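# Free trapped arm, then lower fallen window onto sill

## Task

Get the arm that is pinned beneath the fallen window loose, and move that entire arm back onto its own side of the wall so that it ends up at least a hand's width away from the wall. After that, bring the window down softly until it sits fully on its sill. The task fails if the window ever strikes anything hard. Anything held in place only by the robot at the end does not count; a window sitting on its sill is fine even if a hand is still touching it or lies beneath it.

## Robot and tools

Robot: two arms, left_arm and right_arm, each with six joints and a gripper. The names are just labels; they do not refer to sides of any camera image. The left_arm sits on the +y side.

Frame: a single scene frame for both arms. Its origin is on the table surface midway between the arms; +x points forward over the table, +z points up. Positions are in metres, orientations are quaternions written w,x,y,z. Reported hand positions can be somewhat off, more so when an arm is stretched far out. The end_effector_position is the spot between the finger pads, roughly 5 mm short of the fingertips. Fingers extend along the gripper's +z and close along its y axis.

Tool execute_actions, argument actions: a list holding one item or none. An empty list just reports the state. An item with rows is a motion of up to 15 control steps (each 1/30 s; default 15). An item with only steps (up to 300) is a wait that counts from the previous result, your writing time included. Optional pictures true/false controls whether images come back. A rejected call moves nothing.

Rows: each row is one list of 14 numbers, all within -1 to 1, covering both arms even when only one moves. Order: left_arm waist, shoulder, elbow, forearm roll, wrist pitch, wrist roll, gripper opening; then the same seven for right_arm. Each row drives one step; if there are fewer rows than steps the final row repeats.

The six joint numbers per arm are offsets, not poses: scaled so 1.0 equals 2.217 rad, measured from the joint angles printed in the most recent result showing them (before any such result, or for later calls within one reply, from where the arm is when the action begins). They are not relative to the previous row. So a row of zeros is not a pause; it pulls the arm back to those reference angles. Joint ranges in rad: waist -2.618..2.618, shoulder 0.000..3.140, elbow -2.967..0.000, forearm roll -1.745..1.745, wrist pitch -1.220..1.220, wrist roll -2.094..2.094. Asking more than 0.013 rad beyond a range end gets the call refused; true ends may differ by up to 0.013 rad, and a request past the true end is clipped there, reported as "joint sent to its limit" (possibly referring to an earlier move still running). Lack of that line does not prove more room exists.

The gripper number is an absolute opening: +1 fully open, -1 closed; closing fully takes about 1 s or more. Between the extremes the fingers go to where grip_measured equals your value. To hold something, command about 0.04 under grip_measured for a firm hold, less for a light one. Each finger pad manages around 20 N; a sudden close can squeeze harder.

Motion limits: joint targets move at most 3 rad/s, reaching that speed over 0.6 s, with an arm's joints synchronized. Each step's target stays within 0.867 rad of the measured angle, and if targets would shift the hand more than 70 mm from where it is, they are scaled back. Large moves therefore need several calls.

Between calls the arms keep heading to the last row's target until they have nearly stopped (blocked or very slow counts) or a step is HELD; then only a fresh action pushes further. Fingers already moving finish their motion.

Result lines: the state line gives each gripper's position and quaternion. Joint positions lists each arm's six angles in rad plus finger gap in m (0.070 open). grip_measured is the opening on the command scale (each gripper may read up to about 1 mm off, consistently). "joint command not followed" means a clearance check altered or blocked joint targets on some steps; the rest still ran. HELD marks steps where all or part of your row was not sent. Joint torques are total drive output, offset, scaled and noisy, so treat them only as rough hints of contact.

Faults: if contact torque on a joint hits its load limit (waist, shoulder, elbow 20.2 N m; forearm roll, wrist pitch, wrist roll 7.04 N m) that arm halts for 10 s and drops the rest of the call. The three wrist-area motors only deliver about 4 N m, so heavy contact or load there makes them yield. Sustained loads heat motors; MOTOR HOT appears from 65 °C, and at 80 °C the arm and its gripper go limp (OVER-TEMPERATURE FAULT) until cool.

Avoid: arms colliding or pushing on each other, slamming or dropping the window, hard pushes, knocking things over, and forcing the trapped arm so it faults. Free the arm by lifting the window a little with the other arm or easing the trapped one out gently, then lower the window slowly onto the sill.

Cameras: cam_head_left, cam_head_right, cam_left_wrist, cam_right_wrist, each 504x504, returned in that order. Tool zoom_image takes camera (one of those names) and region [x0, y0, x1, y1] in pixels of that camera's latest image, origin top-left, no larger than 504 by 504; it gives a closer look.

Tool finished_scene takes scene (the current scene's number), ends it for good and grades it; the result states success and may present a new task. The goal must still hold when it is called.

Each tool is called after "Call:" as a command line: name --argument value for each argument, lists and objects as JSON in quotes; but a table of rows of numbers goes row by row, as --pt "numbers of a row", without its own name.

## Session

Call:
execute_actions --actions '[]'

Scene clock: 0.00 s of 4375.00 s.
left_arm: end_effector_position=(+0.4214, +0.0511, +0.2485) grip_measured=+0.99 end_effector_quat_wxyz=(+0.685, +0.274, +0.652, -0.176) | right_arm: end_effector_position=(+0.3076, -0.3478, +0.1802) grip_measured=+1.00 end_effector_quat_wxyz=(+0.342, +0.017, +0.939, -0.000)
Joint positions: left_arm=[-0.706  1.605 -0.764  0.109 -0.757  0.067  0.069] | right_arm=[ 0.002  1.034 -0.718  0.011  0.644  0.     0.07 ]
Joint torques (N m, as the arm reports them, + toward a larger angle): no reading

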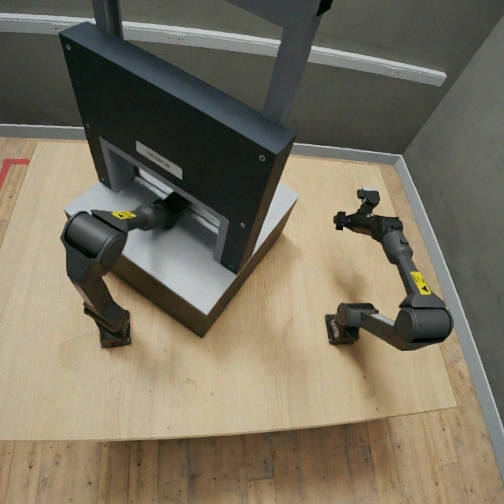

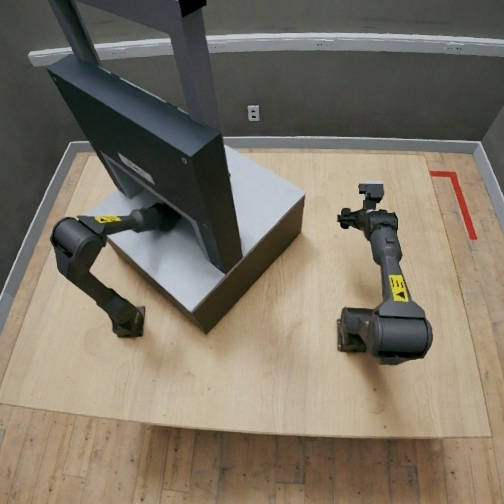

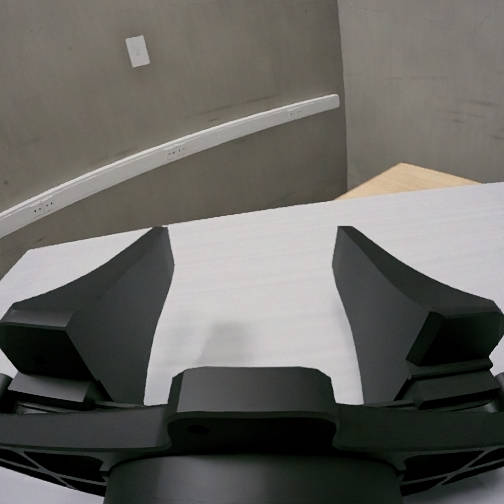

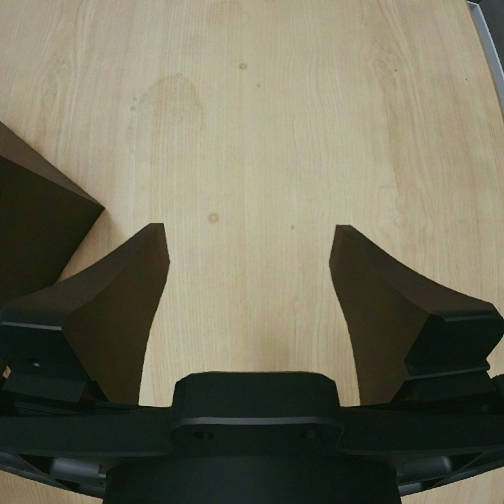

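Call:
execute_actions --actions '[{"rows": [[0,0,0,0,0,0,1,0,0.4049,-0.516,0,0.1675,0,1],[0,0,0,0,0,0,1,0,0.4049,-0.516,0,0.1675,0,1],[0,0,0,0,0,0,1,0,0.4049,-0.516,0,0.1675,0,1],[0,0,0,0,0,0,1,0,0.4049,-0.516,0,0.1675,0,1],[0,0,0,0,0,0,1,0,0.4049,-0.516,0,0.1675,0,1],[0,0,0,0,0,0,1,0,0.4049,-0.516,0,0.1675,0,1],[0,0,0,0,0,0,1,0,0.4049,-0.516,0,0.1675,0,1],[0,0,0,0,0,0,1,0,0.4049,-0.516,0,0.1675,0,1],[0,0,0,0,0,0,1,0,0.4049,-0.516,0,0.1675,0,1],[0,0,0,0,0,0,1,0.2322,0.4049,-0.516,0.6986,0.1675,0.009,1]], "steps": 15}]' --pictures false

Call:
execute_actions --actions '[{"steps": 36}]'

Scene clock: 53.97 s of 4375.00 s.
left_arm: end_effector_position=(+0.4214, +0.0511, +0.2485) grip_measured=+0.99 end_effector_quat_wxyz=(+0.685, +0.274, +0.652, -0.176) | right_arm: end_effector_position=(+0.3993, -0.3173, +0.1982) grip_measured=+1.00 end_effector_quat_wxyz=(+0.284, +0.013, +0.958, +0.047)
Joint positions: left_arm=[-0.706  1.604 -0.764  0.109 -0.756  0.067  0.069] | right_arm=[ 0.053  1.438 -1.165  0.099  0.808  0.002  0.07 ]
Joint torques (N m, as the arm reports them, + toward a larger angle): left_arm=[ 0.99 -6.96 -7.5  -0.41 -1.57  0.08] | right_arm=[ 2.39 -6.44 -4.55  0.85 -0.32  0.3 ]
Steps of this call (steps 1 to 90: nothing new was sent; then 50.47 s passed at rest; steps 91 to 105: all 15 steps of this action). Readings (joint positions):
91: left_arm=[-0.706 1.604 -0.764 0.109 -0.756 0.067] | right_arm=[0.002 1.034 -0.719 0.011 0.644 0.000]
92: left_arm=[-0.706 1.604 -0.764 0.109 -0.756 0.067] | right_arm=[0.002 1.040 -0.724 0.011 0.647 0.000]
94: left_arm=[-0.706 1.604 -0.764 0.109 -0.756 0.067] | right_arm=[0.002 1.070 -0.755 0.011 0.660 0.000]
98: left_arm=[-0.706 1.604 -0.764 0.109 -0.756 0.067] | right_arm=[0.002 1.198 -0.885 0.011 0.715 0.000]
105: the state above

Scene clock: 55.17 s of 4375.00 s.
left_arm: end_effector_position=(+0.4214, +0.0511, +0.2486) grip_measured=+0.99 end_effector_quat_wxyz=(+0.685, +0.274, +0.651, -0.176) | right_arm: end_effector_position=(+0.3840, +0.0602, +0.3995) grip_measured=+1.00 end_effector_quat_wxyz=(+0.026, +0.024, +0.708, +0.705)
Joint positions: left_arm=[-0.706  1.604 -0.764  0.109 -0.757  0.067  0.069] | right_arm=[ 0.517  1.93  -1.861  1.556  1.015  0.02   0.07 ]
Joint torques (N m, as the arm reports them, + toward a larger angle): left_arm=[ 1.   -6.36 -7.47 -0.39 -1.6   0.08] | right_arm=[  0.1  -12.14  -4.27   0.74   0.16   0.2 ]
Steps of this call (steps 1 to 36: the robot went on to your last target). Readings (joint positions):
1: left_arm=[-0.706 1.604 -0.764 0.109 -0.756 0.067] | right_arm=[0.073 1.459 -1.196 0.133 0.817 0.003]
2: left_arm=[-0.706 1.604 -0.764 0.109 -0.756 0.067] | right_arm=[0.093 1.480 -1.226 0.172 0.826 0.003]
4: left_arm=[-0.706 1.604 -0.764 0.109 -0.757 0.067] | right_arm=[0.132 1.521 -1.283 0.251 0.843 0.005]
8: left_arm=[-0.706 1.604 -0.764 0.109 -0.757 0.067] | right_arm=[0.201 1.593 -1.385 0.411 0.873 0.008]
36: the state above

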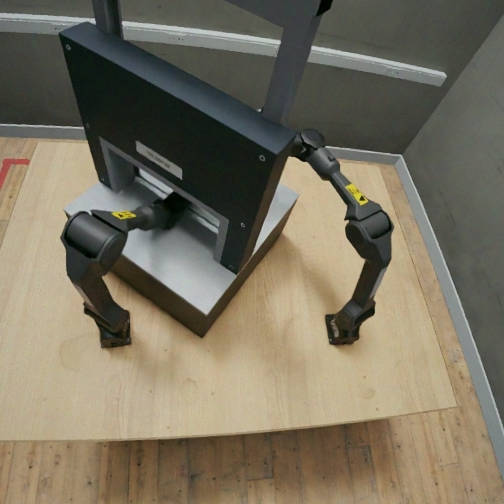

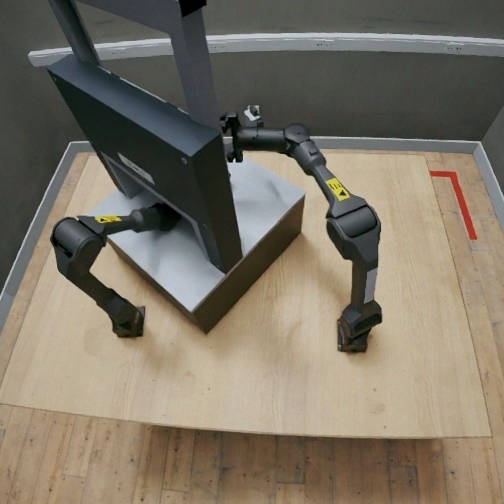

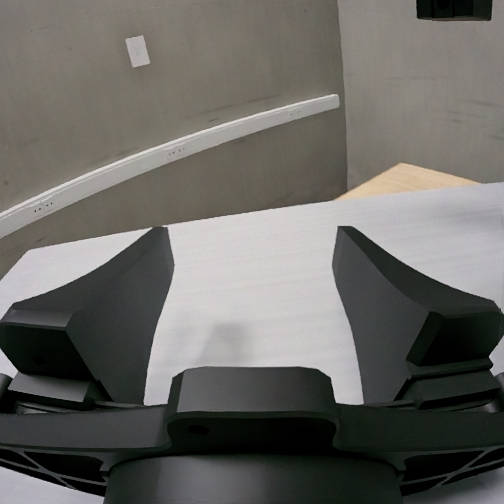

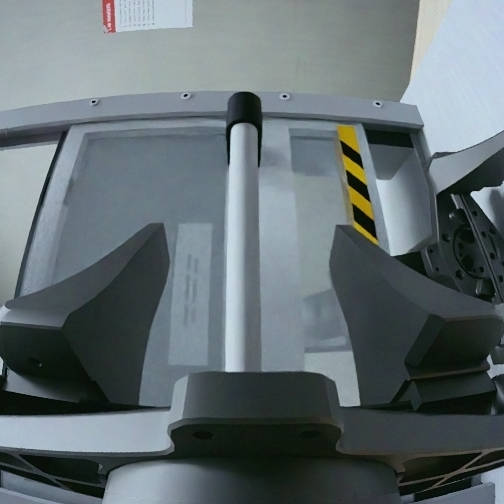

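Call:
execute_actions --actions '[]'

Scene clock: 74.33 s of 4375.00 s.
left_arm: end_effector_position=(+0.4214, +0.0511, +0.2485) grip_measured=+0.99 end_effector_quat_wxyz=(+0.685, +0.274, +0.651, -0.176) | right_arm: end_effector_position=(+0.3839, +0.0604, +0.4002) grip_measured=+1.00 end_effector_quat_wxyz=(+0.025, +0.024, +0.707, +0.707)
Joint positions: left_arm=[-0.706  1.605 -0.764  0.109 -0.757  0.067  0.069] | right_arm=[ 0.517  1.931 -1.862  1.559  1.016  0.02   0.07 ]
Joint torques (N m, as the arm reports them, + toward a larger angle): left_arm=[ 1.02 -5.73 -7.42 -0.36 -1.41  0.08] | right_arm=[ -0.56 -13.14  -2.76   1.26  -0.08   0.18]
Steps of this call (steps 1 to 30: the robot went on to your last target; steps 31 to 90: nothing new was sent; then 16.17 s passed at rest). Readings (joint positions):
1: left_arm=[-0.706 1.604 -0.764 0.109 -0.757 0.067] | right_arm=[0.518 1.931 -1.862 1.560 1.016 0.020]
2: left_arm=[-0.706 1.604 -0.764 0.109 -0.757 0.067] | right_arm=[0.518 1.931 -1.863 1.559 1.016 0.020]
4: left_arm=[-0.706 1.604 -0.764 0.109 -0.757 0.067] | right_arm=[0.518 1.931 -1.863 1.559 1.016 0.020]
8: left_arm=[-0.706 1.604 -0.764 0.109 -0.757 0.067] | right_arm=[0.518 1.931 -1.863 1.559 1.016 0.020]
90: the state above
All arms were judged still, so your last target was given up. Only a new action makes them travel on or press farther. Fingers that are still opening or closing keep moving.

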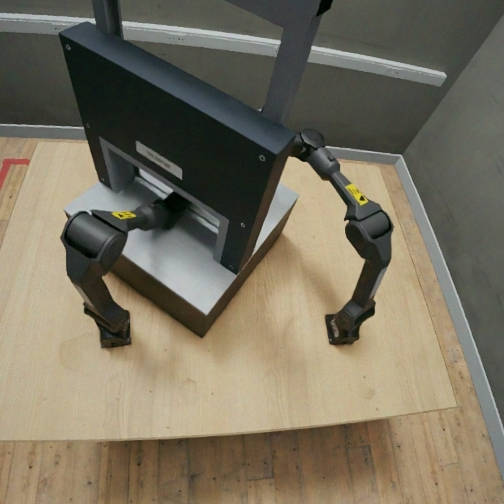

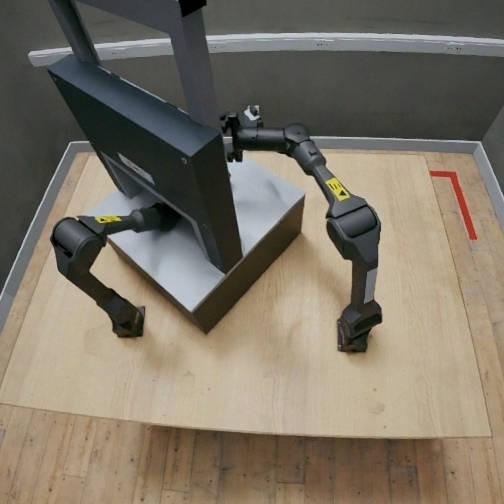

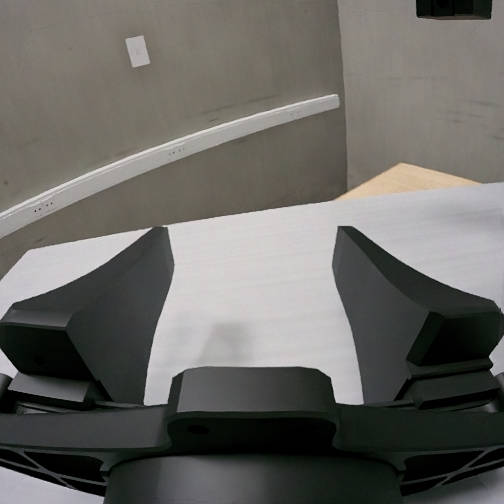

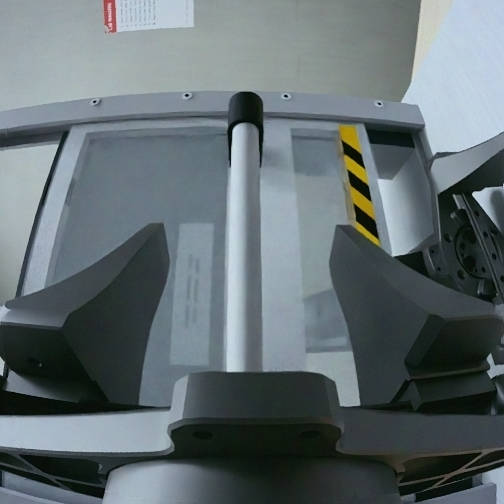

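Call:
execute_actions --actions '[{"rows": [[0,0,0,0,0,0,1, 0.05016,-0.03081,0.03974,0.00586,-0.05061,-0.00992,1]], "steps": 15}]'

Call:
execute_actions --actions '[{"steps": 12}]'

Scene clock: 88.73 s of 4375.00 s.
left_arm: end_effector_position=(+0.4214, +0.0511, +0.2485) grip_measured=+0.99 end_effector_quat_wxyz=(+0.685, +0.274, +0.652, -0.176) | right_arm: end_effector_position=(+0.3477, +0.0876, +0.4042) grip_measured=+1.00 end_effector_quat_wxyz=(+0.025, +0.025, +0.706, +0.707)
Joint positions: left_arm=[-0.706  1.605 -0.764  0.109 -0.757  0.067  0.069] | right_arm=[ 0.629  1.862 -1.773  1.573  0.903 -0.002  0.07 ]
Joint torques (N m, as the arm reports them, + toward a larger angle): left_arm=[ 0.99 -5.64 -7.39 -0.34 -1.35  0.08] | right_arm=[ -0.5  -11.24  -3.94   0.91   0.17   0.04]
Steps of this call (steps 1 to 90: nothing new was sent; then 10.90 s passed at rest; steps 91 to 105: all 15 steps of this action). Readings (joint positions):
91: left_arm=[-0.706 1.605 -0.764 0.109 -0.757 0.067] | right_arm=[0.517 1.931 -1.861 1.560 1.015 0.020]
92: left_arm=[-0.706 1.605 -0.764 0.109 -0.757 0.067] | right_arm=[0.522 1.927 -1.856 1.560 1.008 0.020]
94: left_arm=[-0.706 1.605 -0.764 0.109 -0.757 0.067] | right_arm=[0.551 1.909 -1.832 1.564 0.976 0.014]
98: left_arm=[-0.706 1.605 -0.764 0.109 -0.757 0.067] | right_arm=[0.628 1.863 -1.776 1.573 0.906 -0.001]
105: the state above

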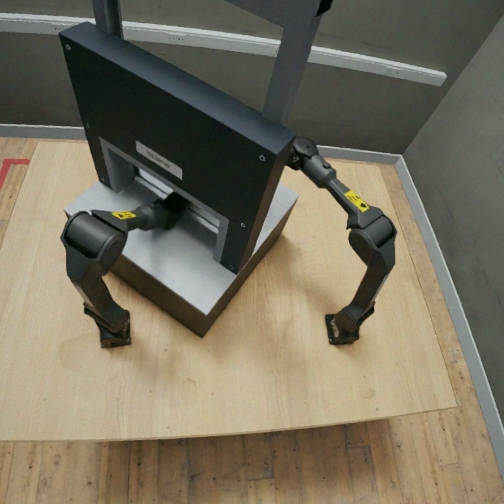

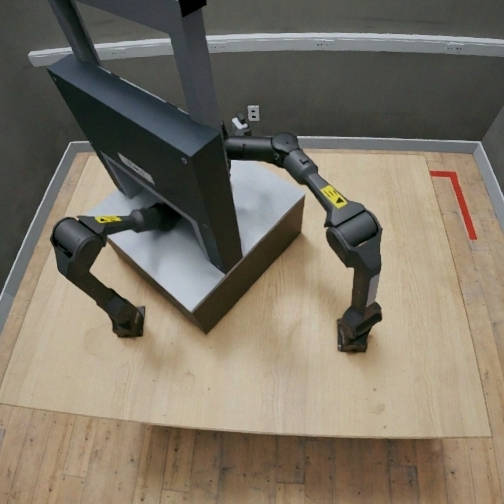

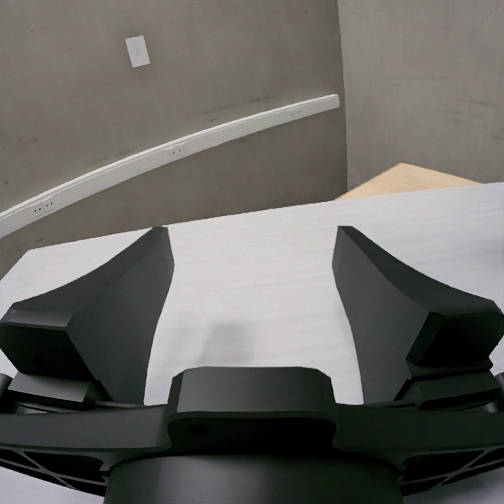

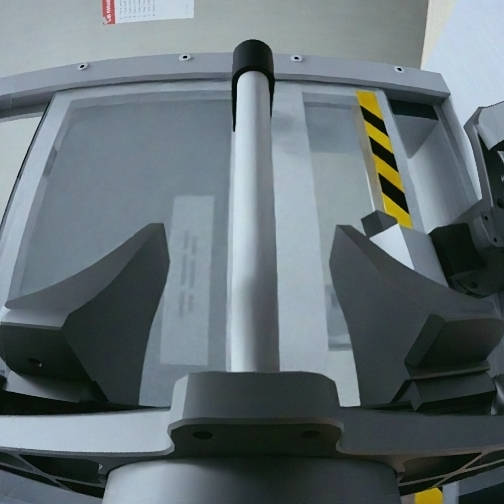

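Scene clock: 89.13 s of 4375.00 s.
left_arm: end_effector_position=(+0.4214, +0.0511, +0.2485) grip_measured=+0.99 end_effector_quat_wxyz=(+0.685, +0.274, +0.652, -0.176) | right_arm: end_effector_position=(+0.3480, +0.0876, +0.4037) grip_measured=+1.00 end_effector_quat_wxyz=(+0.025, +0.025, +0.707, +0.707)
Joint positions: left_arm=[-0.706  1.605 -0.764  0.109 -0.757  0.067  0.069] | right_arm=[ 0.628  1.863 -1.773  1.572  0.903 -0.002  0.07 ]
Joint torques (N m, as the arm reports them, + toward a larger angle): left_arm=[ 0.99 -5.65 -7.35 -0.34 -1.38  0.08] | right_arm=[ -0.57 -10.88  -4.64   0.86   0.2    0.08]
Steps of this call (steps 1 to 12: the robot went on to your last target). Readings (joint positions):
1: left_arm=[-0.706 1.605 -0.764 0.109 -0.757 0.067] | right_arm=[0.628 1.862 -1.773 1.573 0.903 -0.002]
2: left_arm=[-0.706 1.605 -0.764 0.109 -0.757 0.067] | right_arm=[0.628 1.862 -1.773 1.573 0.903 -0.002]
4: left_arm=[-0.706 1.605 -0.764 0.109 -0.757 0.067] | right_arm=[0.628 1.862 -1.773 1.573 0.903 -0.002]
8: left_arm=[-0.706 1.605 -0.764 0.109 -0.757 0.067] | right_arm=[0.628 1.863 -1.773 1.573 0.903 -0.002]
12: the state above

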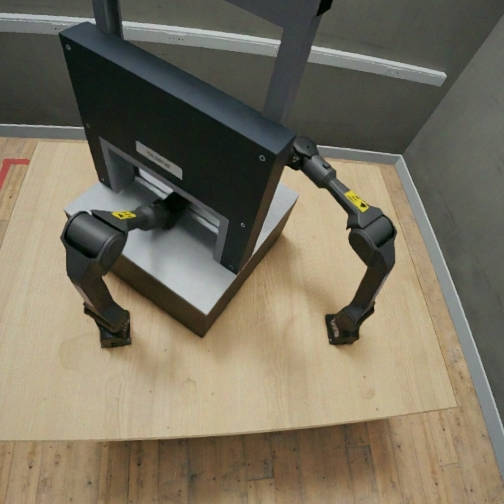

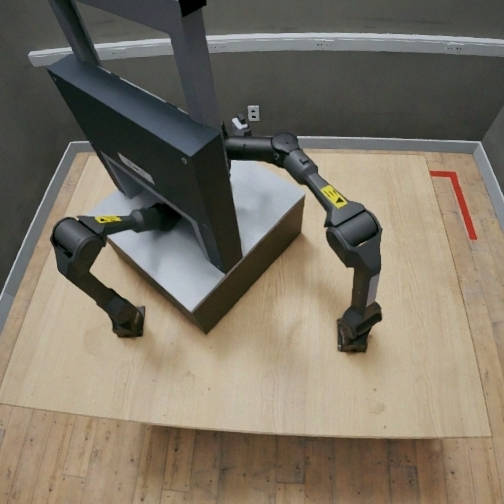

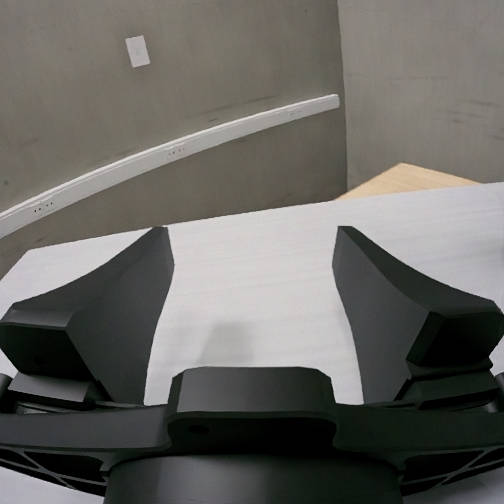

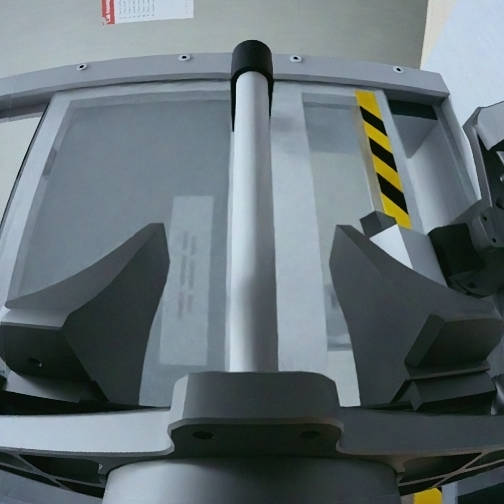

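Call:
execute_actions --actions '[{"rows": [[0,0,0,0,0,0,1, 0.00298,-0.00134,0.00187,0.00053,-0.00292,-0.00079,1],[0,0,0,0,0,0,1, 0.00596,-0.00267,0.00373,0.00106,-0.00583,-0.00158,1],[0,0,0,0,0,0,1, 0.00893,-0.00401,0.0056,0.00159,-0.00875,-0.00237,1],[0,0,0,0,0,0,1, 0.01191,-0.00535,0.00747,0.00212,-0.01166,-0.00316,1],[0,0,0,0,0,0,1, 0.01489,-0.00668,0.00933,0.00265,-0.01458,-0.00394,1],[0,0,0,0,0,0,1, 0.01787,-0.00802,0.0112,0.00318,-0.01749,-0.00473,1],[0,0,0,0,0,0,1, 0.02084,-0.00935,0.01306,0.00371,-0.02041,-0.00552,1],[0,0,0,0,0,0,1, 0.02382,-0.01069,0.01493,0.00424,-0.02332,-0.00631,1]], "steps": 15}]'

Scene clock: 105.60 s of 4375.00 s.
left_arm: end_effector_position=(+0.4214, +0.0511, +0.2485) grip_measured=+0.99 end_effector_quat_wxyz=(+0.685, +0.274, +0.652, -0.176) | right_arm: end_effector_position=(+0.3313, +0.1001, +0.4044) grip_measured=+1.00 end_effector_quat_wxyz=(+0.025, +0.024, +0.706, +0.707)
Joint positions: left_arm=[-0.706  1.605 -0.764  0.109 -0.757  0.067  0.069] | right_arm=[ 0.682  1.839 -1.741  1.582  0.851 -0.016  0.07 ]
Joint torques (N m, as the arm reports them, + toward a larger angle): left_arm=[ 1.02 -5.78 -7.36 -0.34 -1.43  0.08] | right_arm=[ -0.87 -12.11  -2.94   1.06   0.16   0.02]
Steps of this call (steps 1 to 15: the robot went on to your last target; steps 16 to 90: nothing new was sent; then 12.97 s passed at rest; steps 91 to 105: all 15 steps of this action). Readings (joint positions):
91: left_arm=[-0.706 1.605 -0.764 0.109 -0.757 0.067] | right_arm=[0.629 1.863 -1.774 1.572 0.903 -0.002]
92: left_arm=[-0.706 1.605 -0.764 0.109 -0.757 0.067] | right_arm=[0.633 1.861 -1.771 1.573 0.898 -0.003]
94: left_arm=[-0.706 1.605 -0.764 0.109 -0.757 0.067] | right_arm=[0.648 1.855 -1.762 1.575 0.883 -0.007]
98: left_arm=[-0.706 1.605 -0.764 0.109 -0.757 0.067] | right_arm=[0.676 1.842 -1.744 1.581 0.856 -0.014]
105: the state above

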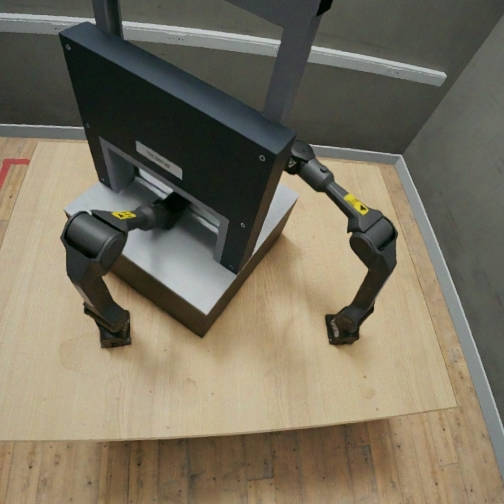

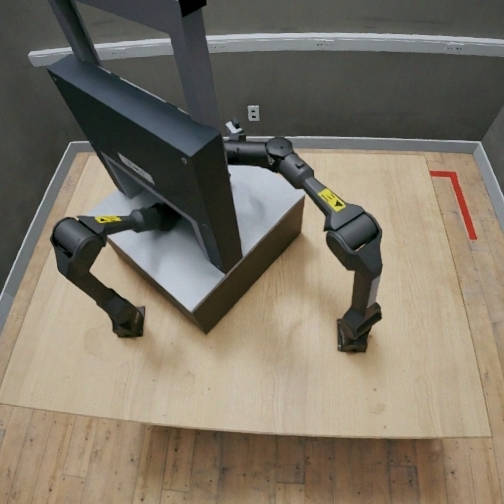

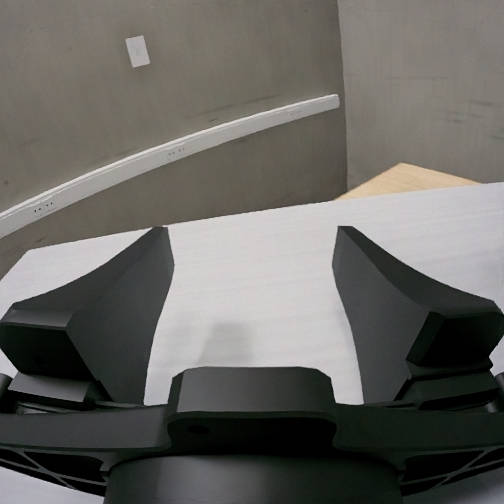

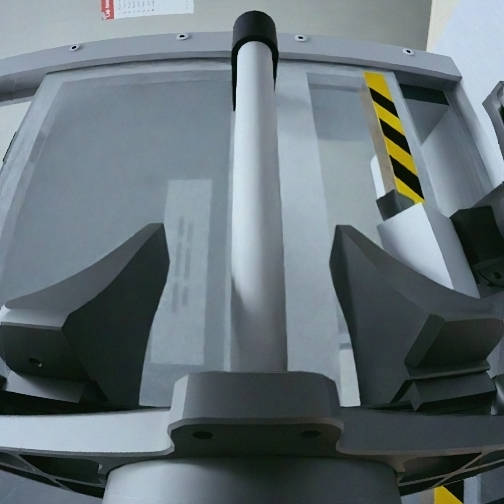

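Call:
execute_actions --actions '[{"rows": [[0,0,0,0,0,0,1, 0,0.00066,-0.00543,-0.00423,0.00023,0.00638,1],[0,0,0,0,0,0,1, 0,0.00132,-0.01086,-0.00845,0.00046,0.01277,1],[0,0,0,0,0,0,1, 0,0.00199,-0.01628,-0.01268,0.00069,0.01915,1],[0,0,0,0,0,0,1, 0,0.00265,-0.02171,-0.0169,0.00092,0.02553,1],[0,0,0,0,0,0,1, 0,0.00331,-0.02714,-0.02113,0.00115,0.03191,1],[0,0,0,0,0,0,1, 0,0.00397,-0.03257,-0.02535,0.00138,0.0383,1],[0,0,0,0,0,0,1, 0,0.00463,-0.03799,-0.02958,0.0016,0.04468,1],[0,0,0,0,0,0,1, 0,0.00529,-0.04342,-0.0338,0.00183,0.05106,1],[0,0,0,0,0,0,1, 0,0.00596,-0.04885,-0.03803,0.00206,0.05744,1],[0,0,0,0,0,0,1, 0,0.00662,-0.05428,-0.04225,0.00229,0.06383,1],[0,0,0,0,0,0,1, 0,0.00728,-0.0597,-0.04648,0.00252,0.07021,1],[0,0,0,0,0,0,1, -0.00045,0.00794,-0.06513,-0.0507,0.00275,0.07659,1]], "steps": 15}]'

Scene clock: 143.47 s of 4375.00 s.
left_arm: end_effector_position=(+0.4218, +0.0509, +0.2505) grip_measured=+0.99 end_effector_quat_wxyz=(+0.687, +0.274, +0.650, -0.177) | right_arm: end_effector_position=(+0.3318, +0.1007, +0.4287) grip_measured=+1.00 end_effector_quat_wxyz=(+0.022, +0.024, +0.711, +0.702)
Joint positions: left_arm=[-0.706  1.604 -0.767  0.109 -0.758  0.067  0.069] | right_arm=[ 0.681  1.86  -1.881  1.462  0.863  0.156  0.07 ]
Joint torques (N m, as the arm reports them, + toward a larger angle): left_arm=[ 1.03 -5.45 -5.07 -0.24 -1.05  0.08] | right_arm=[  1.09 -14.68  -7.51   3.54  -1.18  -0.21]
Steps of this call (steps 1 to 15: the robot went on to your last target; steps 16 to 90: nothing new was sent; then 34.37 s passed at rest; steps 91 to 105: all 15 steps of this action). Readings (joint positions):
91: left_arm=[-0.706 1.605 -0.764 0.109 -0.757 0.067] | right_arm=[0.681 1.839 -1.740 1.582 0.852 -0.015]
92: left_arm=[-0.706 1.605 -0.764 0.109 -0.757 0.067] | right_arm=[0.681 1.840 -1.744 1.577 0.852 -0.009]
94: left_arm=[-0.706 1.605 -0.764 0.109 -0.757 0.067] | right_arm=[0.681 1.843 -1.767 1.558 0.852 0.020]
98: left_arm=[-0.706 1.605 -0.764 0.109 -0.757 0.067] | right_arm=[0.681 1.848 -1.820 1.519 0.855 0.079]
105: the state above

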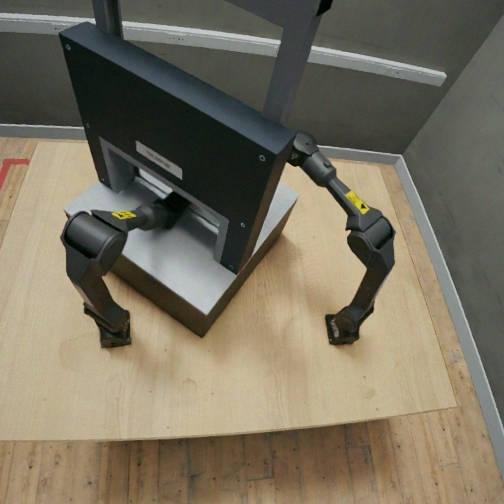

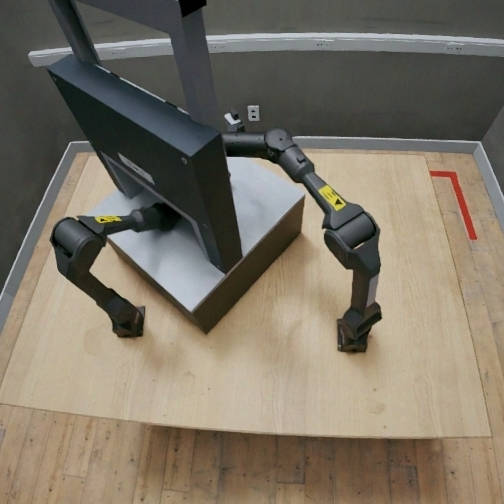

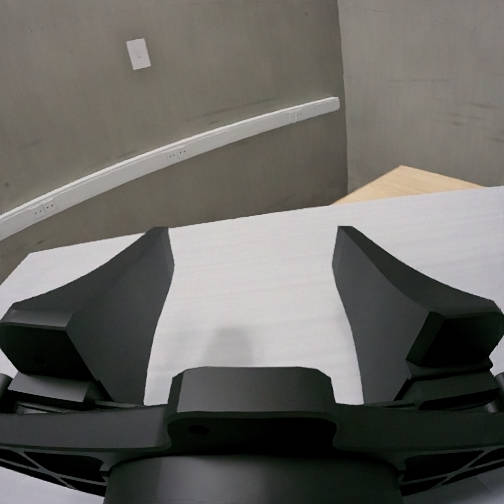

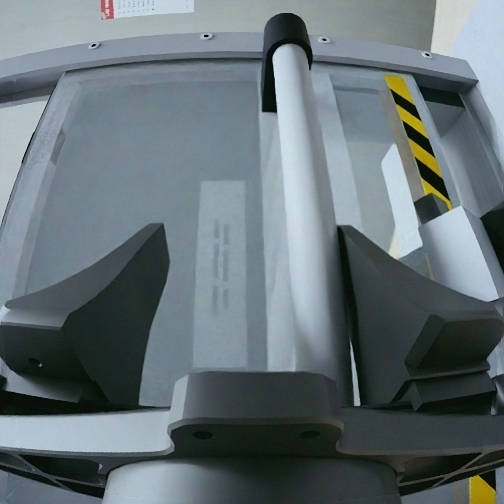

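Call:
execute_actions --actions '[{"rows": [[0,0,0,0,0,0,1, 0,0.00117,-0.00619,-0.00335,0.00059,0.0061,1],[0,0,0,0,0,0,1, 0,0.00233,-0.01238,-0.0067,0.00117,0.0122,1],[0,0,0,0,0,0,1, 0,0.0035,-0.01857,-0.01005,0.00176,0.0183,1],[0,0,0,0,0,0,1, 0,0.00467,-0.02476,-0.0134,0.00235,0.0244,1],[0,0,0,0,0,0,1, 0,0.00583,-0.03095,-0.01675,0.00293,0.0305,1],[0,0,0,0,0,0,1, 0,0.007,-0.03714,-0.0201,0.00352,0.0366,1],[0,0,0,0,0,0,1, 0,0.00817,-0.04333,-0.02346,0.00411,0.0427,1],[0,0,0,0,0,0,1, 0,0.00933,-0.04951,-0.02681,0.00469,0.04879,1],[0,0,0,0,0,0,1, 0,0.0105,-0.0557,-0.03016,0.00528,0.05489,1],[0,0,0,0,0,0,1, 0,0.01166,-0.06189,-0.03351,0.00586,0.06099,1],[0,0,0,0,0,0,1, 0,0.01283,-0.06808,-0.03686,0.00645,0.06709,1],[0,0,0,0,0,0,1, 0,0.014,-0.07427,-0.04021,0.00704,0.07319,1],[0,0,0,0,0,0,1, 0,0.01516,-0.08046,-0.04356,0.00762,0.07929,1],[0,0,0,0,0,0,1, 0,0.01633,-0.08665,-0.04691,0.00821,0.08539,1]], "steps": 15}]' --pictures false

Scene clock: 152.67 s of 4375.00 s.
left_arm: end_effector_position=(+0.4218, +0.0508, +0.2501) grip_measured=+0.99 end_effector_quat_wxyz=(+0.686, +0.274, +0.650, -0.177) | right_arm: end_effector_position=(+0.3315, +0.0996, +0.4659) grip_measured=+1.00 end_effector_quat_wxyz=(+0.021, +0.026, +0.704, +0.710)
Joint positions: left_arm=[-0.706  1.605 -0.767  0.109 -0.758  0.067  0.069] | right_arm=[ 0.68   1.895 -2.068  1.361  0.881  0.34   0.07 ]
Joint torques (N m, as the arm reports them, + toward a larger angle): left_arm=[ 0.99 -4.58 -4.43 -0.04 -0.91  0.08] | right_arm=[  0.2  -18.08  -7.97   3.61  -1.83  -0.38]
Steps of this call (steps 1 to 15: the robot went on to your last target; steps 16 to 90: nothing new was sent; then 5.70 s passed at rest; steps 91 to 105: all 15 steps of this action). Readings (joint positions):
91: left_arm=[-0.706 1.605 -0.764 0.109 -0.757 0.067] | right_arm=[0.681 1.857 -1.885 1.469 0.857 0.154]
92: left_arm=[-0.706 1.605 -0.766 0.109 -0.757 0.067] | right_arm=[0.681 1.858 -1.890 1.463 0.859 0.160]
94: left_arm=[-0.706 1.605 -0.766 0.109 -0.758 0.067] | right_arm=[0.680 1.865 -1.912 1.441 0.867 0.189]
98: left_arm=[-0.706 1.605 -0.766 0.109 -0.758 0.067] | right_arm=[0.680 1.875 -1.974 1.414 0.872 0.246]
105: the state above

Call:
execute_actions --actions '[{"rows": [[0,0,0,0,0,0,1, 0.0004,0.00195,-0.0067,-0.00363,0.00129,0.00584,1],[0,0,0,0,0,0,1, 0.0004,0.00389,-0.01339,-0.00726,0.00258,0.01169,1],[0,0,0,0,0,0,1, 0.0004,0.00584,-0.02009,-0.01088,0.00387,0.01753,1],[0,0,0,0,0,0,1, 0.0004,0.00778,-0.02678,-0.01451,0.00515,0.02338,1],[0,0,0,0,0,0,1, 0.0004,0.00973,-0.03348,-0.01814,0.00644,0.02922,1],[0,0,0,0,0,0,1, 0.0004,0.01167,-0.04017,-0.02177,0.00773,0.03507,1],[0,0,0,0,0,0,1, 0.0004,0.01362,-0.04687,-0.0254,0.00902,0.04091,1],[0,0,0,0,0,0,1, 0.0004,0.01557,-0.05356,-0.02902,0.01031,0.04675,1],[0,0,0,0,0,0,1, 0.0004,0.01751,-0.06026,-0.03265,0.0116,0.0526,1],[0,0,0,0,0,0,1, 0.0004,0.01946,-0.06695,-0.03628,0.01289,0.05844,1],[0,0,0,0,0,0,1, 0.0004,0.0214,-0.07365,-0.03991,0.01417,0.06429,1],[0,0,0,0,0,0,1, 0.0004,0.02335,-0.08034,-0.04353,0.01546,0.07013,1],[0,0,0,0,0,0,1, 0.0004,0.02529,-0.08704,-0.04716,0.01675,0.07598,1],[0,0,0,0,0,0,1, 0.0004,0.02724,-0.09373,-0.05079,0.01804,0.08182,1]], "steps": 15}]' --pictures false

Scene clock: 163.60 s of 4375.00 s.
left_arm: end_effector_position=(+0.4218, +0.0509, +0.2505) grip_measured=+0.99 end_effector_quat_wxyz=(+0.687, +0.274, +0.650, -0.177) | right_arm: end_effector_position=(+0.3309, +0.0999, +0.4905) grip_measured=+1.00 end_effector_quat_wxyz=(+0.020, +0.025, +0.704, +0.709)
Joint positions: left_arm=[-0.706  1.604 -0.767  0.109 -0.758  0.067  0.069] | right_arm=[ 0.68   1.954 -2.269  1.253  0.921  0.515  0.07 ]
Joint torques (N m, as the arm reports them, + toward a larger angle): left_arm=[ 1.   -3.46 -4.03  0.08 -0.87  0.08] | right_arm=[  3.75 -17.21  -6.54   3.82  -2.17  -0.21]
Steps of this call (steps 1 to 15: the robot went on to your last target; steps 16 to 90: nothing new was sent; then 7.43 s passed at rest; steps 91 to 105: all 15 steps of this action). Readings (joint positions):
91: left_arm=[-0.706 1.604 -0.767 0.109 -0.758 0.067] | right_arm=[0.681 1.896 -2.073 1.357 0.881 0.346]
92: left_arm=[-0.706 1.604 -0.767 0.109 -0.758 0.067] | right_arm=[0.681 1.898 -2.077 1.354 0.884 0.350]
94: left_arm=[-0.706 1.604 -0.767 0.109 -0.758 0.067] | right_arm=[0.680 1.907 -2.102 1.336 0.894 0.374]
98: left_arm=[-0.706 1.604 -0.767 0.109 -0.758 0.067] | right_arm=[0.680 1.923 -2.165 1.307 0.902 0.426]
105: the state above

Call:
execute_actions --actions '[]'

Scene clock: 164.83 s of 4375.00 s.
left_arm: end_effector_position=(+0.4218, +0.0508, +0.2502) grip_measured=+0.99 end_effector_quat_wxyz=(+0.687, +0.274, +0.650, -0.177) | right_arm: end_effector_position=(+0.3309, +0.0999, +0.4917) grip_measured=+1.00 end_effector_quat_wxyz=(+0.020, +0.026, +0.704, +0.710)
Joint positions: left_arm=[-0.706  1.605 -0.767  0.109 -0.758  0.067  0.069] | right_arm=[ 0.681  1.955 -2.276  1.249  0.921  0.521  0.07 ]
Joint torques (N m, as the arm reports them, + toward a larger angle): left_arm=[ 1.01 -3.41 -3.54  0.2  -0.8   0.07] | right_arm=[  3.78 -16.61  -5.57   2.97  -1.83  -0.12]
Steps of this call (steps 1 to 15: the robot went on to your last target; steps 16 to 37: nothing new was sent). Readings (joint positions):
1: left_arm=[-0.706 1.604 -0.767 0.109 -0.758 0.067] | right_arm=[0.680 1.956 -2.276 1.249 0.922 0.522]
2: left_arm=[-0.706 1.604 -0.767 0.109 -0.758 0.067] | right_arm=[0.681 1.956 -2.278 1.249 0.922 0.523]
4: left_arm=[-0.706 1.604 -0.767 0.109 -0.758 0.067] | right_arm=[0.681 1.956 -2.278 1.249 0.922 0.522]
8: left_arm=[-0.706 1.604 -0.767 0.109 -0.758 0.067] | right_arm=[0.681 1.956 -2.278 1.249 0.922 0.522]
37: the state above
All arms were judged still, so your last target was given up. Only a new action makes them travel on or press farther. Fingers that are still opening or closing keep moving.

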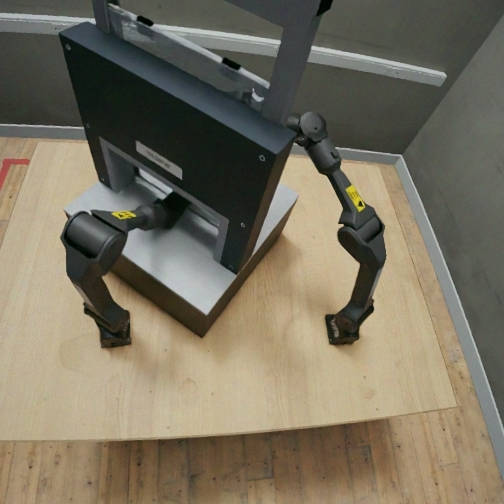

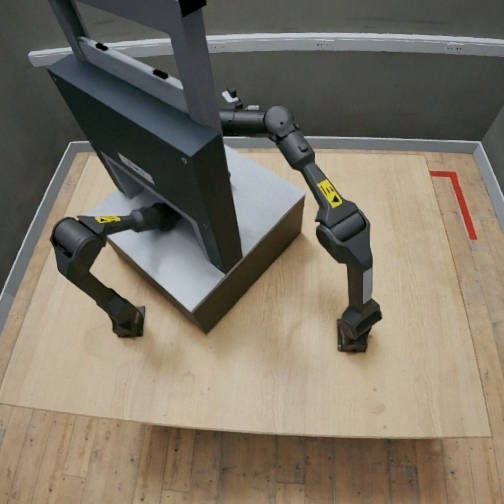

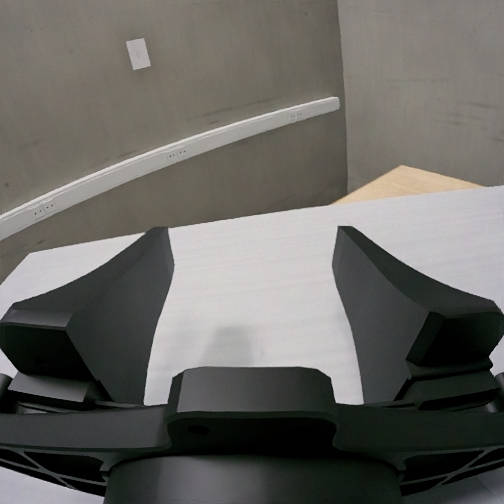

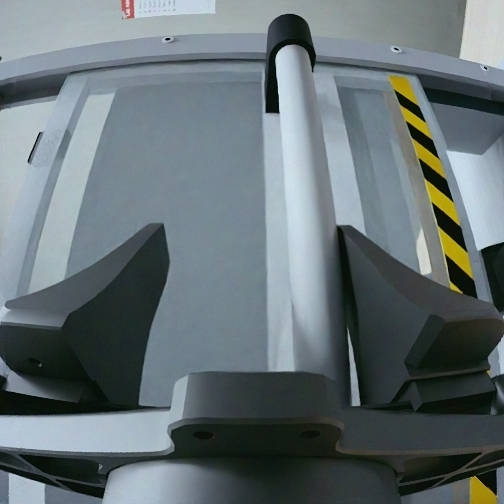

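Call:
execute_actions --actions '[{"rows": [[0,0,0,0,0,0,1, -0.0004,0.00198,-0.00558,-0.00248,0.00132,0.00418,1],[0,0,0,0,0,0,1, -0.0004,0.00396,-0.01117,-0.00496,0.00264,0.00836,1],[0,0,0,0,0,0,1, -0.0004,0.00594,-0.01675,-0.00744,0.00395,0.01255,1],[0,0,0,0,0,0,1, -0.0004,0.00793,-0.02233,-0.00992,0.00527,0.01673,1],[0,0,0,0,0,0,1, -0.0004,0.00991,-0.02792,-0.0124,0.00659,0.02091,1],[0,0,0,0,0,0,1, -0.0004,0.01189,-0.0335,-0.01488,0.00791,0.02509,1],[0,0,0,0,0,0,1, -0.0004,0.01387,-0.03909,-0.01737,0.00923,0.02928,1],[0,0,0,0,0,0,1, -0.0004,0.01585,-0.04467,-0.01985,0.01054,0.03346,1],[0,0,0,0,0,0,1, -0.0004,0.01783,-0.05025,-0.02233,0.01186,0.03764,1],[0,0,0,0,0,0,1, -0.0004,0.01981,-0.05584,-0.02481,0.01318,0.04182,1],[0,0,0,0,0,0,1, -0.0004,0.0218,-0.06142,-0.02729,0.0145,0.046,1],[0,0,0,0,0,0,1, -0.0004,0.02378,-0.067,-0.02977,0.01581,0.05019,1],[0,0,0,0,0,0,1, -0.0004,0.02576,-0.07259,-0.03225,0.01713,0.05437,1],[0,0,0,0,0,0,1, -0.0004,0.02774,-0.07817,-0.03473,0.01845,0.05855,1]], "steps": 15}]' --pictures false

Scene clock: 175.33 s of 4375.00 s.
left_arm: end_effector_position=(+0.4218, +0.0508, +0.2501) grip_measured=+0.99 end_effector_quat_wxyz=(+0.686, +0.274, +0.650, -0.177) | right_arm: end_effector_position=(+0.3308, +0.0999, +0.5059) grip_measured=+1.00 end_effector_quat_wxyz=(+0.020, +0.025, +0.704, +0.709)
Joint positions: left_arm=[-0.706  1.605 -0.767  0.109 -0.758  0.067  0.069] | right_arm=[ 0.68   2.016 -2.446  1.174  0.962  0.649  0.07 ]
Joint torques (N m, as the arm reports them, + toward a larger angle): left_arm=[ 0.99 -3.44 -3.48  0.19 -0.8   0.07] | right_arm=[  3.02 -16.09  -6.35   3.1   -3.04  -0.3 ]
Steps of this call (steps 1 to 90: nothing new was sent; then 7.00 s passed at rest; steps 91 to 105: all 15 steps of this action). Readings (joint positions):
91: left_arm=[-0.706 1.605 -0.767 0.109 -0.758 0.067] | right_arm=[0.681 1.956 -2.276 1.248 0.922 0.522]
92: left_arm=[-0.706 1.605 -0.767 0.109 -0.758 0.067] | right_arm=[0.680 1.958 -2.281 1.246 0.924 0.527]
94: left_arm=[-0.706 1.605 -0.767 0.109 -0.758 0.067] | right_arm=[0.680 1.968 -2.305 1.232 0.934 0.547]
98: left_arm=[-0.706 1.605 -0.767 0.109 -0.758 0.067] | right_arm=[0.680 1.985 -2.359 1.212 0.944 0.585]
105: the state above

Call:
execute_actions --actions '[{"rows": [[0,-0.01233,0.01329,0,-0.00097,0,1, 0,0,-0.001,0,0,0,1],[0,-0.02467,0.02657,0,-0.00193,0,1, 0,0,-0.001,0,0,0,1],[0,-0.037,0.03986,0,-0.0029,0,1, 0,0,-0.001,0,0,0,1],[0,-0.04933,0.05315,0,-0.00387,0,1, 0,0,-0.001,0,0,0,1],[0,-0.06166,0.06644,0,-0.00484,0,1, 0,0,-0.001,0,0,0,1],[0,-0.074,0.07972,0,-0.0058,0,1, 0,0,-0.001,0,0,0,1],[0,-0.08633,0.09301,0,-0.00677,0,1, 0,0,-0.001,0,0,0,1],[0,-0.10242,0.10539,0,-0.00305,0,1, 0,0,-0.001,0,0,0,1],[0,-0.1185,0.11776,0,0.00067,0,1, 0,0,-0.001,0,0,0,1],[0,-0.13459,0.13014,0,0.00439,0,1, 0,0,-0.001,0,0,0,1],[0,-0.15068,0.14252,0,0.00812,0,1, 0,0,-0.001,0,0,0,1],[0,-0.16676,0.15489,0,0.01184,0,1, 0,0,-0.001,0,0,0,1],[0,-0.18285,0.16727,0,0.01556,0,1, 0,0,-0.001,0,0,0,1],[0,-0.19893,0.17964,0,0.01928,0,1, 0,0,-0.001,0,0,0,1],[0,-0.21502,0.19202,0,0.023,0,1, 0,0,-0.001,0,0,0,1]], "steps": 15}]' --pictures false

Call:
execute_actions --actions '[{"steps": 10}]'

Scene clock: 205.67 s of 4375.00 s.
left_arm: end_effector_position=(+0.3374, +0.1060, +0.2568) grip_measured=+0.99 end_effector_quat_wxyz=(+0.691, +0.272, +0.646, -0.177) | right_arm: end_effector_position=(+0.3310, +0.0998, +0.5064) grip_measured=+1.00 end_effector_quat_wxyz=(+0.021, +0.025, +0.704, +0.710)
Joint positions: left_arm=[-0.706  1.233 -0.424  0.109 -0.742  0.067  0.069] | right_arm=[ 0.68   2.016 -2.448  1.174  0.961  0.648  0.07 ]
Joint torques (N m, as the arm reports them, + toward a larger angle): left_arm=[ 0.96 -3.23 -3.91  0.19 -0.67  0.07] | right_arm=[ -0.36 -15.41  -4.99   2.51  -2.92  -0.11]
Steps of this call (steps 1 to 15: the robot went on to your last target; steps 16 to 90: nothing new was sent; then 26.83 s passed at rest; steps 91 to 105: all 15 steps of this action). Readings (joint positions):
91: left_arm=[-0.706 1.604 -0.767 0.109 -0.759 0.067] | right_arm=[0.680 2.016 -2.449 1.172 0.962 0.650]
92: left_arm=[-0.706 1.600 -0.762 0.109 -0.759 0.067] | right_arm=[0.680 2.016 -2.448 1.173 0.961 0.649]
94: left_arm=[-0.706 1.572 -0.732 0.109 -0.761 0.067] | right_arm=[0.680 2.016 -2.448 1.173 0.961 0.648]
98: left_arm=[-0.706 1.462 -0.614 0.109 -0.769 0.067] | right_arm=[0.680 2.016 -2.448 1.174 0.961 0.648]
105: the state above

Scene clock: 206.00 s of 4375.00 s.
left_arm: end_effector_position=(+0.3160, +0.1206, +0.2510) grip_measured=+0.99 end_effector_quat_wxyz=(+0.687, +0.274, +0.650, -0.174) | right_arm: end_effector_position=(+0.3309, +0.0998, +0.5064) grip_measured=+1.00 end_effector_quat_wxyz=(+0.020, +0.025, +0.704, +0.710)
Joint positions: left_arm=[-0.706  1.127 -0.341  0.109 -0.707  0.067  0.069] | right_arm=[ 0.68   2.016 -2.448  1.174  0.962  0.649  0.07 ]
Joint torques (N m, as the arm reports them, + toward a larger angle): left_arm=[ 0.99 -1.16 -4.61  0.18 -0.93  0.08] | right_arm=[ -0.39 -15.8   -5.24   2.53  -2.75   0.  ]
Steps of this call (steps 1 to 10: the robot went on to your last target). Readings (joint positions):
1: left_arm=[-0.706 1.201 -0.399 0.109 -0.732 0.067] | right_arm=[0.680 2.016 -2.448 1.174 0.961 0.648]
2: left_arm=[-0.706 1.174 -0.377 0.109 -0.723 0.067] | right_arm=[0.680 2.016 -2.448 1.174 0.962 0.648]
4: left_arm=[-0.706 1.139 -0.350 0.109 -0.711 0.067] | right_arm=[0.680 2.016 -2.448 1.174 0.962 0.648]
8: left_arm=[-0.706 1.127 -0.340 0.109 -0.707 0.067] | right_arm=[0.680 2.016 -2.448 1.174 0.962 0.649]
10: the state above

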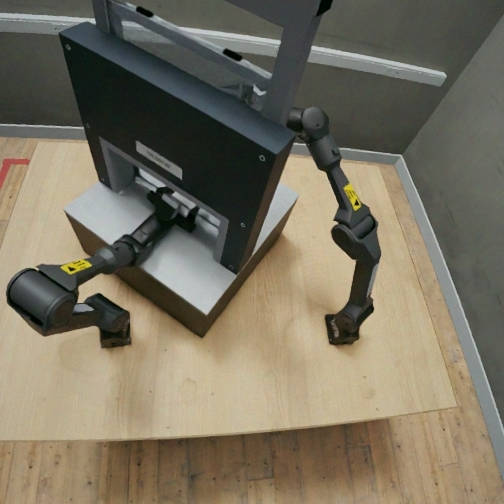

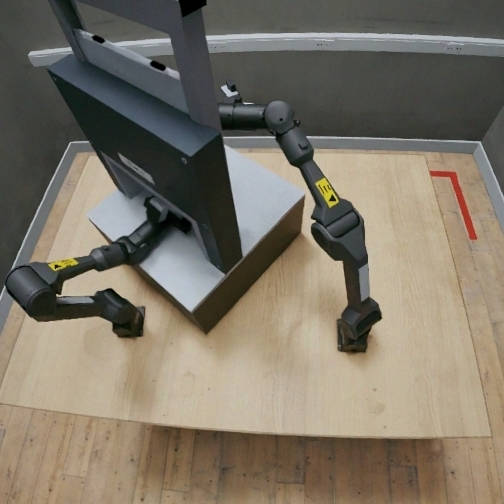

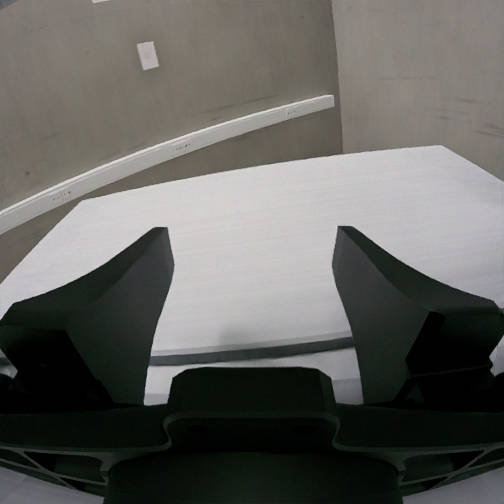

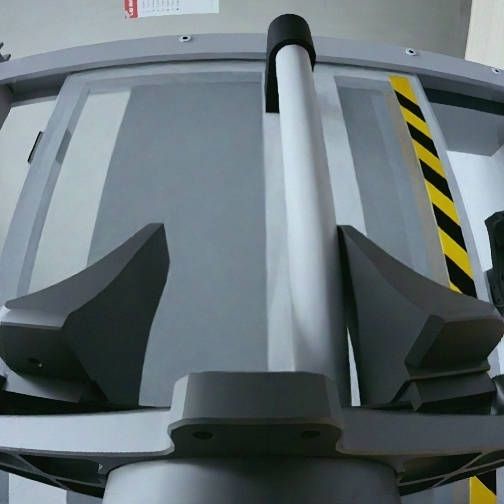

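Call:
execute_actions --actions '[{"rows": [[0,-0.02255,0.00858,0,0.01421,0,1, 0,0,-0.0005,0,0,0,1],[0,-0.0451,0.01716,0,0.02842,0,1, 0,0,-0.0005,0,0,0,1],[0,-0.06766,0.02574,0,0.04263,0,1, 0,0,-0.0005,0,0,0,1],[0,-0.09021,0.03433,0,0.05684,0,1, 0,0,-0.0005,0,0,0,1],[0,-0.11276,0.04291,0,0.07104,0,1, 0,0,-0.0005,0,0,0,1],[0,-0.13532,0.05149,0,0.08525,0,1, 0,0,-0.0005,0,0,0,1],[0,-0.15787,0.06007,0,0.09946,0,1, 0,0,-0.0005,0,0,0,1],[0,-0.18042,0.06865,0,0.11367,0,1, 0,0,-0.0005,0,0,0,1],[0,-0.20455,0.07108,0,0.13558,0,1, 0,0,-0.0005,0,0,0,1],[0,-0.22869,0.07351,0,0.15749,0,1, 0,0,-0.0005,0,0,0,1],[0,-0.25282,0.07594,0,0.1794,0,1, 0,0,-0.0005,0,0,0,1],[0,-0.27695,0.07837,0,0.2013,0,1, 0,0,-0.0005,0,0,0,1],[0,-0.30108,0.0808,0,0.22321,0,1, 0,0,-0.0005,0,0,0,1],[0,-0.32522,0.08323,0,0.24512,0,1, 0,0,-0.0005,0,0,0,1],[0,-0.34935,0.08566,0,0.26703,0,1, 0,0,-0.0005,0,0,0,1]], "steps": 15}]' --pictures false

Call:
execute_actions --actions '[{"steps": 14}]' --pictures false

Scene clock: 217.13 s of 4375.00 s.
left_arm: end_effector_position=(+0.2483, +0.1740, +0.2549) grip_measured=+0.99 end_effector_quat_wxyz=(+0.690, +0.269, +0.654, -0.155) | right_arm: end_effector_position=(+0.3307, +0.0997, +0.5066) grip_measured=+1.00 end_effector_quat_wxyz=(+0.020, +0.025, +0.704, +0.710)
Joint positions: left_arm=[-0.706  0.601 -0.187  0.109 -0.329  0.067  0.069] | right_arm=[ 0.68   2.016 -2.448  1.174  0.963  0.649  0.07 ]
Joint torques (N m, as the arm reports them, + toward a larger angle): left_arm=[ 0.99 -0.4  -4.32  0.19 -0.72  0.07] | right_arm=[  0.8  -17.19  -7.67   2.94  -2.61  -0.06]
Steps of this call (steps 1 to 30: the robot went on to your last target; steps 31 to 90: nothing new was sent; then 7.63 s passed at rest; steps 91 to 105: all 15 steps of this action). Readings (joint positions):
91: left_arm=[-0.706 1.127 -0.341 0.109 -0.707 0.067] | right_arm=[0.680 2.016 -2.448 1.174 0.962 0.649]
92: left_arm=[-0.706 1.122 -0.340 0.109 -0.704 0.067] | right_arm=[0.680 2.016 -2.448 1.174 0.963 0.649]
94: left_arm=[-0.706 1.092 -0.329 0.109 -0.684 0.067] | right_arm=[0.680 2.016 -2.448 1.174 0.963 0.649]
98: left_arm=[-0.706 0.961 -0.278 0.109 -0.602 0.067] | right_arm=[0.680 2.016 -2.448 1.174 0.963 0.649]
105: the state above

Scene clock: 217.60 s of 4375.00 s.
left_arm: end_effector_position=(+0.2230, +0.1964, +0.2498) grip_measured=+0.99 end_effector_quat_wxyz=(+0.692, +0.263, +0.656, -0.145) | right_arm: end_effector_position=(+0.3307, +0.0997, +0.5067) grip_measured=+1.00 end_effector_quat_wxyz=(+0.020, +0.025, +0.704, +0.710)
Joint positions: left_arm=[-0.706  0.352 -0.151  0.109 -0.115  0.067  0.069] | right_arm=[ 0.68   2.016 -2.449  1.174  0.962  0.649  0.07 ]
Joint torques (N m, as the arm reports them, + toward a larger angle): left_arm=[ 1.    1.47 -4.36  0.21 -0.9   0.07] | right_arm=[  0.84 -17.05  -7.7    3.17  -2.91  -0.14]
Steps of this call (steps 1 to 14: the robot went on to your last target). Readings (joint positions):
1: left_arm=[-0.706 0.550 -0.179 0.109 -0.285 0.067] | right_arm=[0.680 2.016 -2.448 1.174 0.963 0.649]
2: left_arm=[-0.706 0.505 -0.172 0.109 -0.246 0.067] | right_arm=[0.680 2.016 -2.448 1.174 0.963 0.649]
4: left_arm=[-0.706 0.434 -0.161 0.109 -0.184 0.067] | right_arm=[0.680 2.016 -2.448 1.174 0.963 0.649]
8: left_arm=[-0.706 0.358 -0.151 0.109 -0.119 0.067] | right_arm=[0.680 2.016 -2.448 1.174 0.963 0.649]
14: the state above


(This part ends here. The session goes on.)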